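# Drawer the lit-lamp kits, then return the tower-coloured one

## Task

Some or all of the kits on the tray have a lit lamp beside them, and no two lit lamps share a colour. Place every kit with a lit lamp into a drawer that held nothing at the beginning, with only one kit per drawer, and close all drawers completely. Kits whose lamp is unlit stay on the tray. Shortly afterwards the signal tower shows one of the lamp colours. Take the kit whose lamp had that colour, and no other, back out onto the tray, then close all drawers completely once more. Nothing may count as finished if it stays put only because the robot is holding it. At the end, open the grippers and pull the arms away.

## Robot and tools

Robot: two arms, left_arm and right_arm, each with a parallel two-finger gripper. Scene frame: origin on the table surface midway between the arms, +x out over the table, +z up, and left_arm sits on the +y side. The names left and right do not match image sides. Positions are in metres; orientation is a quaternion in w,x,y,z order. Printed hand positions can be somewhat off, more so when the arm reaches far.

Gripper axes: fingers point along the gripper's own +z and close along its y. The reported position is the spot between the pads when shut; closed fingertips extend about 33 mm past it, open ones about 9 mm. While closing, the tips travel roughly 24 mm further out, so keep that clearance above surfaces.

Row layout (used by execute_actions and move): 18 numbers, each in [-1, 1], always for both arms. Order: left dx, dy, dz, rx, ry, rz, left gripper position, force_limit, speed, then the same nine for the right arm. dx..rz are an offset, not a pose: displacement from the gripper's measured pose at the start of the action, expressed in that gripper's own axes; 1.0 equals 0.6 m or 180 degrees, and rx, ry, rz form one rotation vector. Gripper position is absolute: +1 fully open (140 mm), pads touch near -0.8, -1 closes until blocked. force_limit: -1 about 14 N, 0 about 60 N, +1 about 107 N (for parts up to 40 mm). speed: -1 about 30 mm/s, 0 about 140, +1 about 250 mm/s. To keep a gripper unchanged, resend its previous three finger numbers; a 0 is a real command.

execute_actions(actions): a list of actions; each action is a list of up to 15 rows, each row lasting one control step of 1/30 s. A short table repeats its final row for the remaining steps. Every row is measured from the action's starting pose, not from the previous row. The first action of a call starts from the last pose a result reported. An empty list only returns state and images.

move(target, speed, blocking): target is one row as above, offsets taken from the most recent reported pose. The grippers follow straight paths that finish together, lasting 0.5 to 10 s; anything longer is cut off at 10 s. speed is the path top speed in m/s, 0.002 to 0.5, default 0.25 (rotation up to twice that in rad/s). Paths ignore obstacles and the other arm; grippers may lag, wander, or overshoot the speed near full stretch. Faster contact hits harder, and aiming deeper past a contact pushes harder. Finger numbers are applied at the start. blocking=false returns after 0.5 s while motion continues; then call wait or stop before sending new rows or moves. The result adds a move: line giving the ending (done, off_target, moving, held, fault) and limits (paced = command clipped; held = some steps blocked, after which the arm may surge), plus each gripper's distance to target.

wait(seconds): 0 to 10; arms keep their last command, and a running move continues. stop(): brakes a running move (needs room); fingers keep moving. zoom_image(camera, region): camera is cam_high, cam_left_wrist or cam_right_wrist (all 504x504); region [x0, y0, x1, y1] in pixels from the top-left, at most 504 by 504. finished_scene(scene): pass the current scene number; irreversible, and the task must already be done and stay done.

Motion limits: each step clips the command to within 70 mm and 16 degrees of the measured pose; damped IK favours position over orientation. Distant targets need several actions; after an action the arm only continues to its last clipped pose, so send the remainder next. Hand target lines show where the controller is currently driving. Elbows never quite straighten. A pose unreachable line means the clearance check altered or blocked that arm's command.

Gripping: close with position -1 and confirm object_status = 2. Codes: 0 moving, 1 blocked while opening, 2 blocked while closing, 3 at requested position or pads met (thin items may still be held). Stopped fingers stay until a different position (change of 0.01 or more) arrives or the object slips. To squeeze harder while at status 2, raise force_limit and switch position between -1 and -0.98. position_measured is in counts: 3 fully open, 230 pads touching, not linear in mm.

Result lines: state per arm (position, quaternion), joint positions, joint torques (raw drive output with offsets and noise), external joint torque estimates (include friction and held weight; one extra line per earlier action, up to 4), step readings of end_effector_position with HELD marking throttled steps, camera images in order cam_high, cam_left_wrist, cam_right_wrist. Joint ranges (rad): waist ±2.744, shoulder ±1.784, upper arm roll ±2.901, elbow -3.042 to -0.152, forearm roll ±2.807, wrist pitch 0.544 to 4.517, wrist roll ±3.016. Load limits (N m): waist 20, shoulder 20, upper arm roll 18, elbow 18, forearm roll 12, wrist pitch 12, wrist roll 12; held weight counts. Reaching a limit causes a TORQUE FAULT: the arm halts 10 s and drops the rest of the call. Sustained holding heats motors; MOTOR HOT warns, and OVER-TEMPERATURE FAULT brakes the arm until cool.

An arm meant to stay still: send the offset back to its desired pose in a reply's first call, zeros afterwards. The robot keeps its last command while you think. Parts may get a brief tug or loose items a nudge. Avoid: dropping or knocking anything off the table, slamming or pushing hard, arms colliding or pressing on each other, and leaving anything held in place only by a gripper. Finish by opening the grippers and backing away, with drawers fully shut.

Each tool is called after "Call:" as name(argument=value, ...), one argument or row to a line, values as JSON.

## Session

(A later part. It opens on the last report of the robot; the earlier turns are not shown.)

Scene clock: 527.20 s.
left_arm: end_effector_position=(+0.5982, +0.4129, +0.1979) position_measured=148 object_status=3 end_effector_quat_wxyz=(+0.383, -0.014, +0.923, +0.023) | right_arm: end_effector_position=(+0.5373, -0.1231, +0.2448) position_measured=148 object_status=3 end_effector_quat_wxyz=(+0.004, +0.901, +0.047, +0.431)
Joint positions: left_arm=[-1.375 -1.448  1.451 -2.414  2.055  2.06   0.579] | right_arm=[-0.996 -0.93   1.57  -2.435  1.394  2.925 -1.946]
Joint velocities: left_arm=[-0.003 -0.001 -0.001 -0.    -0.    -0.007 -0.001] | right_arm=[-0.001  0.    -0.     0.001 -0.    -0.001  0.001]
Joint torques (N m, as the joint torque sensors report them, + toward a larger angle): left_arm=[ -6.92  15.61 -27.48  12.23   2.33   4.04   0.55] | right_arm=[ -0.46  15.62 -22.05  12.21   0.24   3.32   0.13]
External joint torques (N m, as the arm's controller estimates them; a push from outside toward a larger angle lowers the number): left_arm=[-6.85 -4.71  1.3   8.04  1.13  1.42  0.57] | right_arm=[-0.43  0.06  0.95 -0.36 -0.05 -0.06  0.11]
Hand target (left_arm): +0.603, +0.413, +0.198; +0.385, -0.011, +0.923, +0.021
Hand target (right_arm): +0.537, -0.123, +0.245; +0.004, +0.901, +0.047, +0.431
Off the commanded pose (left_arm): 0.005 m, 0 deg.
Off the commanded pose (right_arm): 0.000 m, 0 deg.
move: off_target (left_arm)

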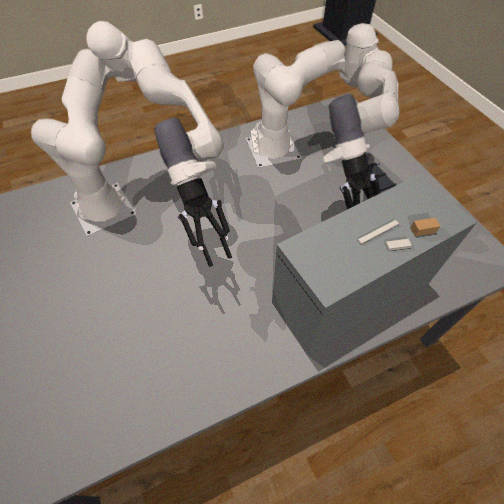

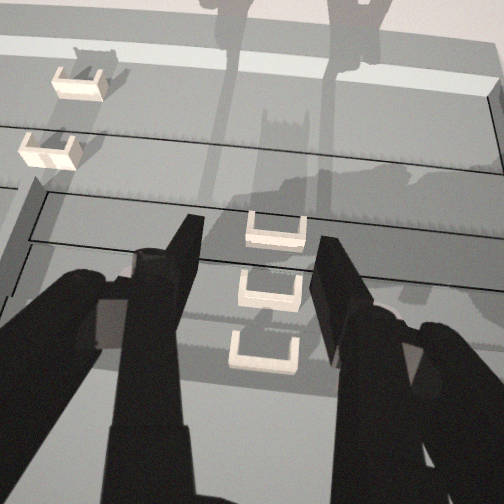

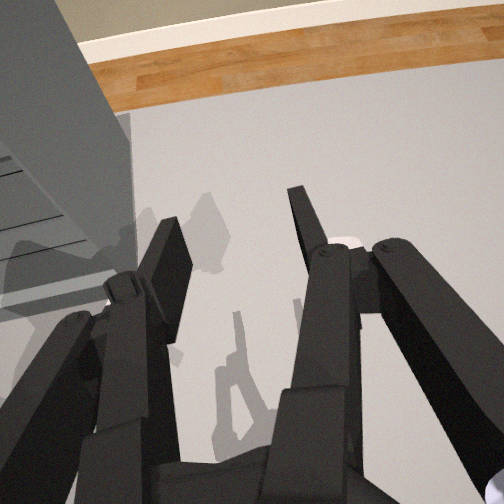

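Call:
move(
  target=[0.0,0,-0.04,0,0,0,-0.15,0.2,0.2,0,0,0,0,0,0,-0.15,0.3,0],
  speed=0.05,
)

Call:
move(
  target=[-0.026,0,0.026,0,0,0,-0.15,0.2,0.2,0,0,0,0,0,0,-0.15,0.3,0],
  speed=0.02,
)

Call:
move(
  target=[-0.02,0,-0.17,0,0,0,-0.15,0.2,0.2,0,0,0,0,0,0,-0.15,0.3,0],
  speed=0.1,
)

Call:
zoom_image(
  camera="cam_left_wrist",
  region=[0,60,504,320],
)

Scene clock: 530.87 s.
left_arm: end_effector_position=(+0.5831, +0.4116, +0.2156) position_measured=148 object_status=3 end_effector_quat_wxyz=(+0.385, -0.015, +0.923, +0.021) | right_arm: end_effector_position=(+0.5373, -0.1231, +0.2448) position_measured=148 object_status=3 end_effector_quat_wxyz=(+0.004, +0.901, +0.047, +0.431)
Joint positions: left_arm=[-1.333 -1.442  1.402 -2.458  2.014  2.046  0.581] | right_arm=[-0.996 -0.93   1.57  -2.435  1.394  2.925 -1.946]
Joint velocities: left_arm=[ 0.003  0.004 -0.001 -0.001 -0.01  -0.001  0.002] | right_arm=[-0.001  0.001  0.     0.    -0.001  0.     0.   ]
Joint torques (N m, as the joint torque sensors report them, + toward a larger angle): left_arm=[  2.76  18.45 -30.75   2.93   0.06   2.21   0.27] | right_arm=[ -0.43  15.33 -21.99  12.27   0.22   3.3    0.14]
External joint torques (N m, as the arm's controller estimates them; a push from outside toward a larger angle lowers the number): left_arm=[ 2.73 -0.75 -2.68 -2.25 -1.19 -0.42  0.29] | right_arm=[-0.49 -0.26  0.99 -0.34 -0.07 -0.08  0.11]
Hand target (left_arm): +0.581, +0.412, +0.215; +0.383, -0.014, +0.923, +0.023
Hand target (right_arm): +0.537, -0.123, +0.245; +0.004, +0.901, +0.047, +0.431
Off the commanded pose (left_arm): 0.002 m, 0 deg.
Off the commanded pose (right_arm): 0.000 m, 0 deg.
move: done

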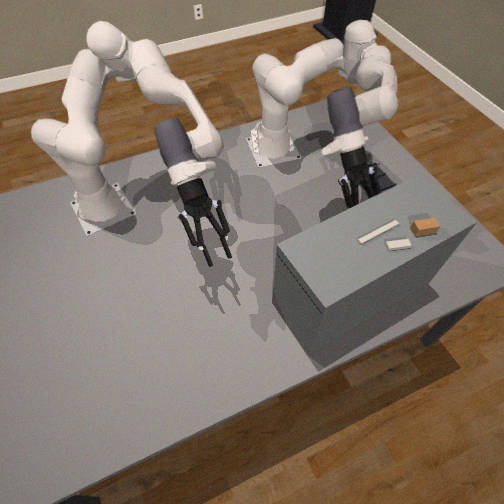

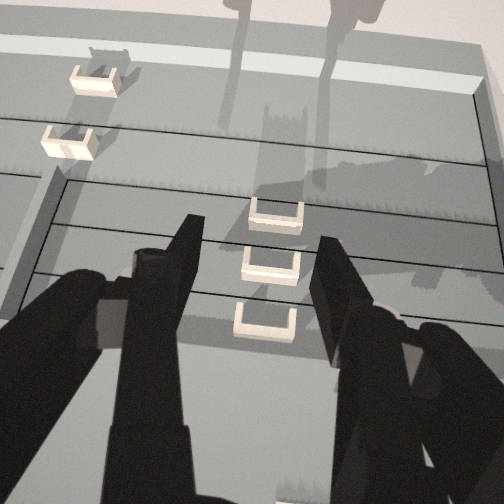

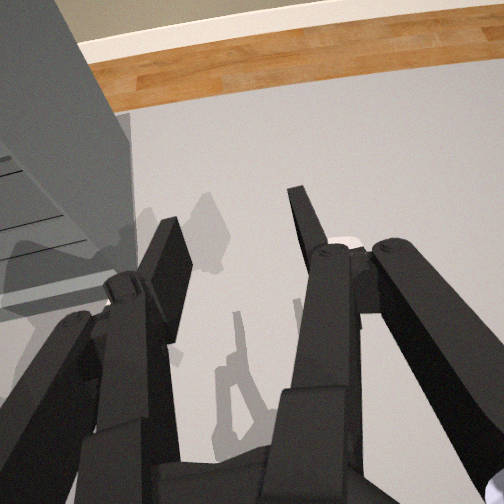

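Scene clock: 532.20 s.
left_arm: end_effector_position=(+0.5988, +0.4120, +0.2157) position_measured=148 object_status=3 end_effector_quat_wxyz=(+0.382, -0.020, +0.924, +0.022) | right_arm: end_effector_position=(+0.5373, -0.1231, +0.2448) position_measured=148 object_status=3 end_effector_quat_wxyz=(+0.004, +0.901, +0.047, +0.431)
Joint positions: left_arm=[-1.382 -1.442  1.409 -2.406  2.014  2.035  0.581] | right_arm=[-0.996 -0.93   1.57  -2.435  1.394  2.925 -1.946]
Joint velocities: left_arm=[-0.006 -0.    -0.002  0.001 -0.001 -0.009  0.001] | right_arm=[-0.001 -0.001 -0.     0.    -0.001 -0.    -0.   ]
Joint torques (N m, as the joint torque sensors report them, + toward a larger angle): left_arm=[ -5.94  16.6  -26.04  13.91   3.06   4.31   0.61] | right_arm=[ -0.47  15.53 -22.1   12.06   0.21   3.27   0.1 ]
External joint torques (N m, as the arm's controller estimates them; a push from outside toward a larger angle lowers the number): left_arm=[-5.97 -3.76  2.72  8.98  1.8   1.68  0.63] | right_arm=[-0.35 -0.06  0.98 -0.44 -0.09 -0.12  0.07]
Hand target (left_arm): +0.605, +0.412, +0.216; +0.385, -0.015, +0.922, +0.021
Hand target (right_arm): +0.537, -0.123, +0.245; +0.004, +0.901, +0.047, +0.431
Off the commanded pose (left_arm): 0.006 m, 1 deg.
Off the commanded pose (right_arm): 0.000 m, 0 deg.
move: off_target (left_arm)

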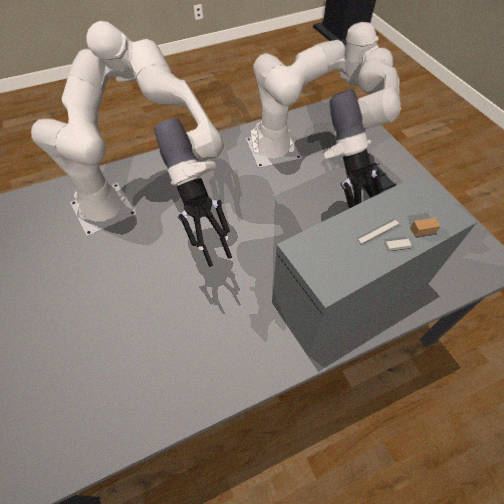

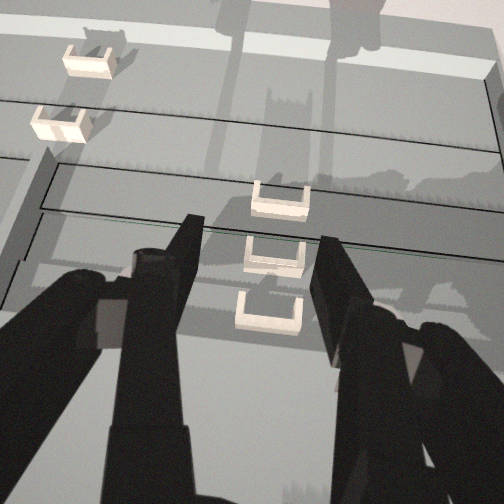

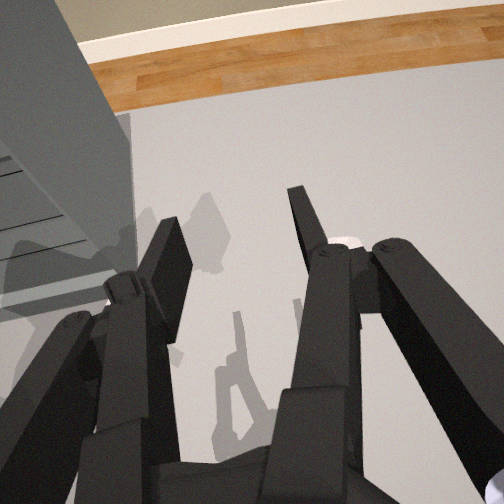

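Scene clock: 533.70 s.
left_arm: end_effector_position=(+0.5375, +0.4079, +0.2985) position_measured=148 object_status=3 end_effector_quat_wxyz=(+0.385, -0.023, +0.923, +0.018) | right_arm: end_effector_position=(+0.5373, -0.1231, +0.2448) position_measured=148 object_status=3 end_effector_quat_wxyz=(+0.004, +0.901, +0.047, +0.431)
Joint positions: left_arm=[-1.234 -1.423  1.157 -2.53   1.779  1.953  0.618] | right_arm=[-0.996 -0.93   1.57  -2.435  1.394  2.925 -1.946]
Joint velocities: left_arm=[ 0.002 -0.    -0.001 -0.002 -0.009 -0.007  0.012] | right_arm=[ 0.     0.     0.001 -0.001 -0.    -0.    -0.001]
Joint torques (N m, as the joint torque sensors report them, + toward a larger angle): left_arm=[  1.71  16.65 -27.58   8.4    0.25   2.32   0.15] | right_arm=[ -0.56  15.64 -22.04  12.33   0.23   3.26   0.1 ]
External joint torques (N m, as the arm's controller estimates them; a push from outside toward a larger angle lowers the number): left_arm=[ 1.62 -0.12 -2.39 -0.9  -1.16 -0.37  0.17] | right_arm=[-0.6   0.07  0.93 -0.23 -0.06 -0.11  0.08]
Hand target (left_arm): +0.536, +0.408, +0.297; +0.382, -0.020, +0.924, +0.021
Hand target (right_arm): +0.537, -0.123, +0.245; +0.004, +0.901, +0.047, +0.431
Off the commanded pose (left_arm): 0.003 m, 1 deg.
Off the commanded pose (right_arm): 0.000 m, 0 deg.
move: done

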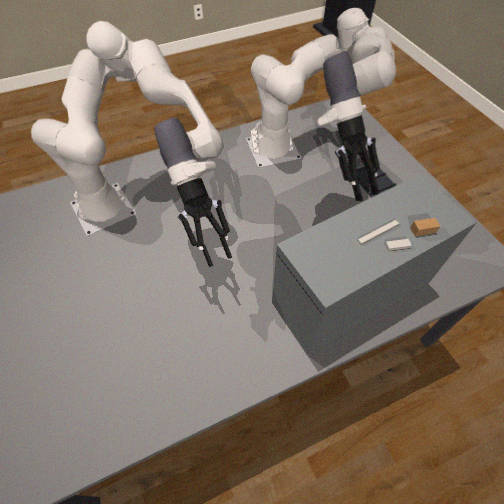

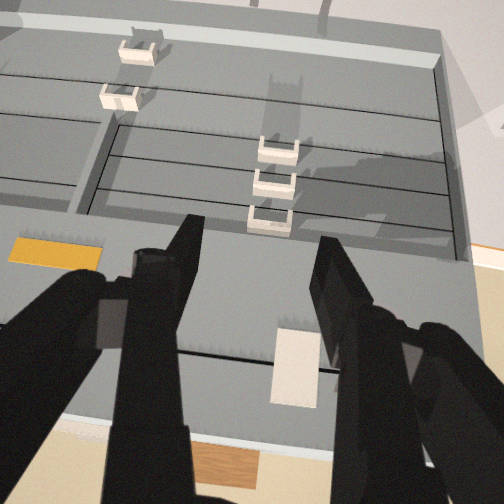

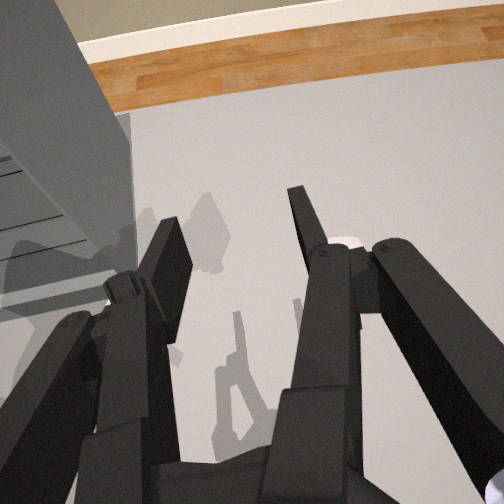

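Region (0, 60, 504, 320) of cam_left_wrist's 504x504 image, scaled by 1.000; it fills the top 260 rows of this view, and the rest is white.

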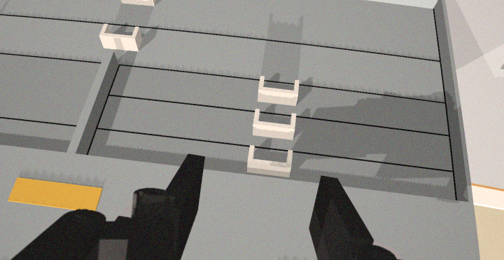

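All flush. Move clear.

Call:
move(
  target=[0.07,0.2,-0.12,0,0.2,0,-0.15,0.2,0.2,-0.05,0,-0.06,0,0,0,-0.15,0.3,0],
)

Scene clock: 536.93 s.
left_arm: end_effector_position=(+0.4513, +0.5235, +0.3209) position_measured=148 object_status=3 end_effector_quat_wxyz=(+0.081, -0.031, +0.996, +0.014) | right_arm: end_effector_position=(+0.4912, -0.1269, +0.2422) position_measured=148 object_status=3 end_effector_quat_wxyz=(+0.005, +0.901, +0.050, +0.431)
Joint positions: left_arm=[-1.278 -1.209  1.053 -2.037  1.103  1.442  1.049] | right_arm=[-0.818 -1.007  1.503 -2.559  1.385  2.885 -1.874]
Joint velocities: left_arm=[-0.002 -0.001 -0.001  0.001  0.    -0.01   0.024] | right_arm=[ 0.    -0.006 -0.     0.     0.    -0.005  0.007]
Joint torques (N m, as the joint torque sensors report them, + toward a larger angle): left_arm=[ -1.14  19.63 -27.53  11.66   0.01   2.26   0.34] | right_arm=[  0.85  12.83 -23.19   9.48  -0.15   3.     0.48]
External joint torques (N m, as the arm's controller estimates them; a push from outside toward a larger angle lowers the number): left_arm=[-1.12 -2.73 -1.12  0.84 -1.03 -0.46  0.35] | right_arm=[ 0.8  -0.66 -0.63 -1.81 -0.61 -0.44  0.46]
Hand target (left_arm): +0.450, +0.523, +0.320; +0.078, -0.025, +0.997, +0.013
Hand target (right_arm): +0.491, -0.128, +0.242; +0.004, +0.901, +0.047, +0.431
Off the commanded pose (left_arm): 0.001 m, 1 deg.
Off the commanded pose (right_arm): 0.002 m, 0 deg.
move: done

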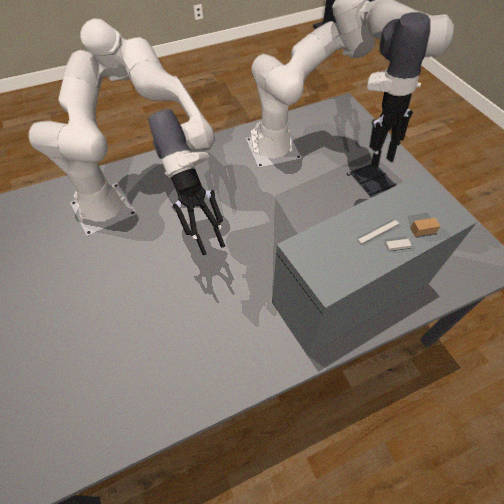

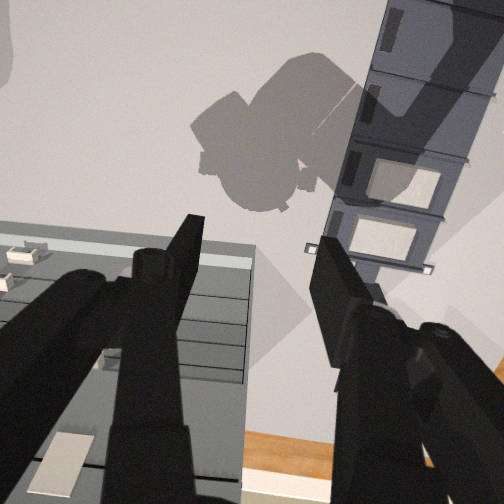

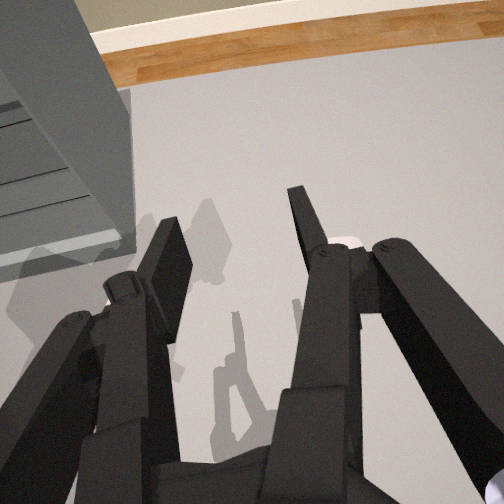

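Call:
finished_scene(
  scene=2,
)

The scene is finished: the task was done.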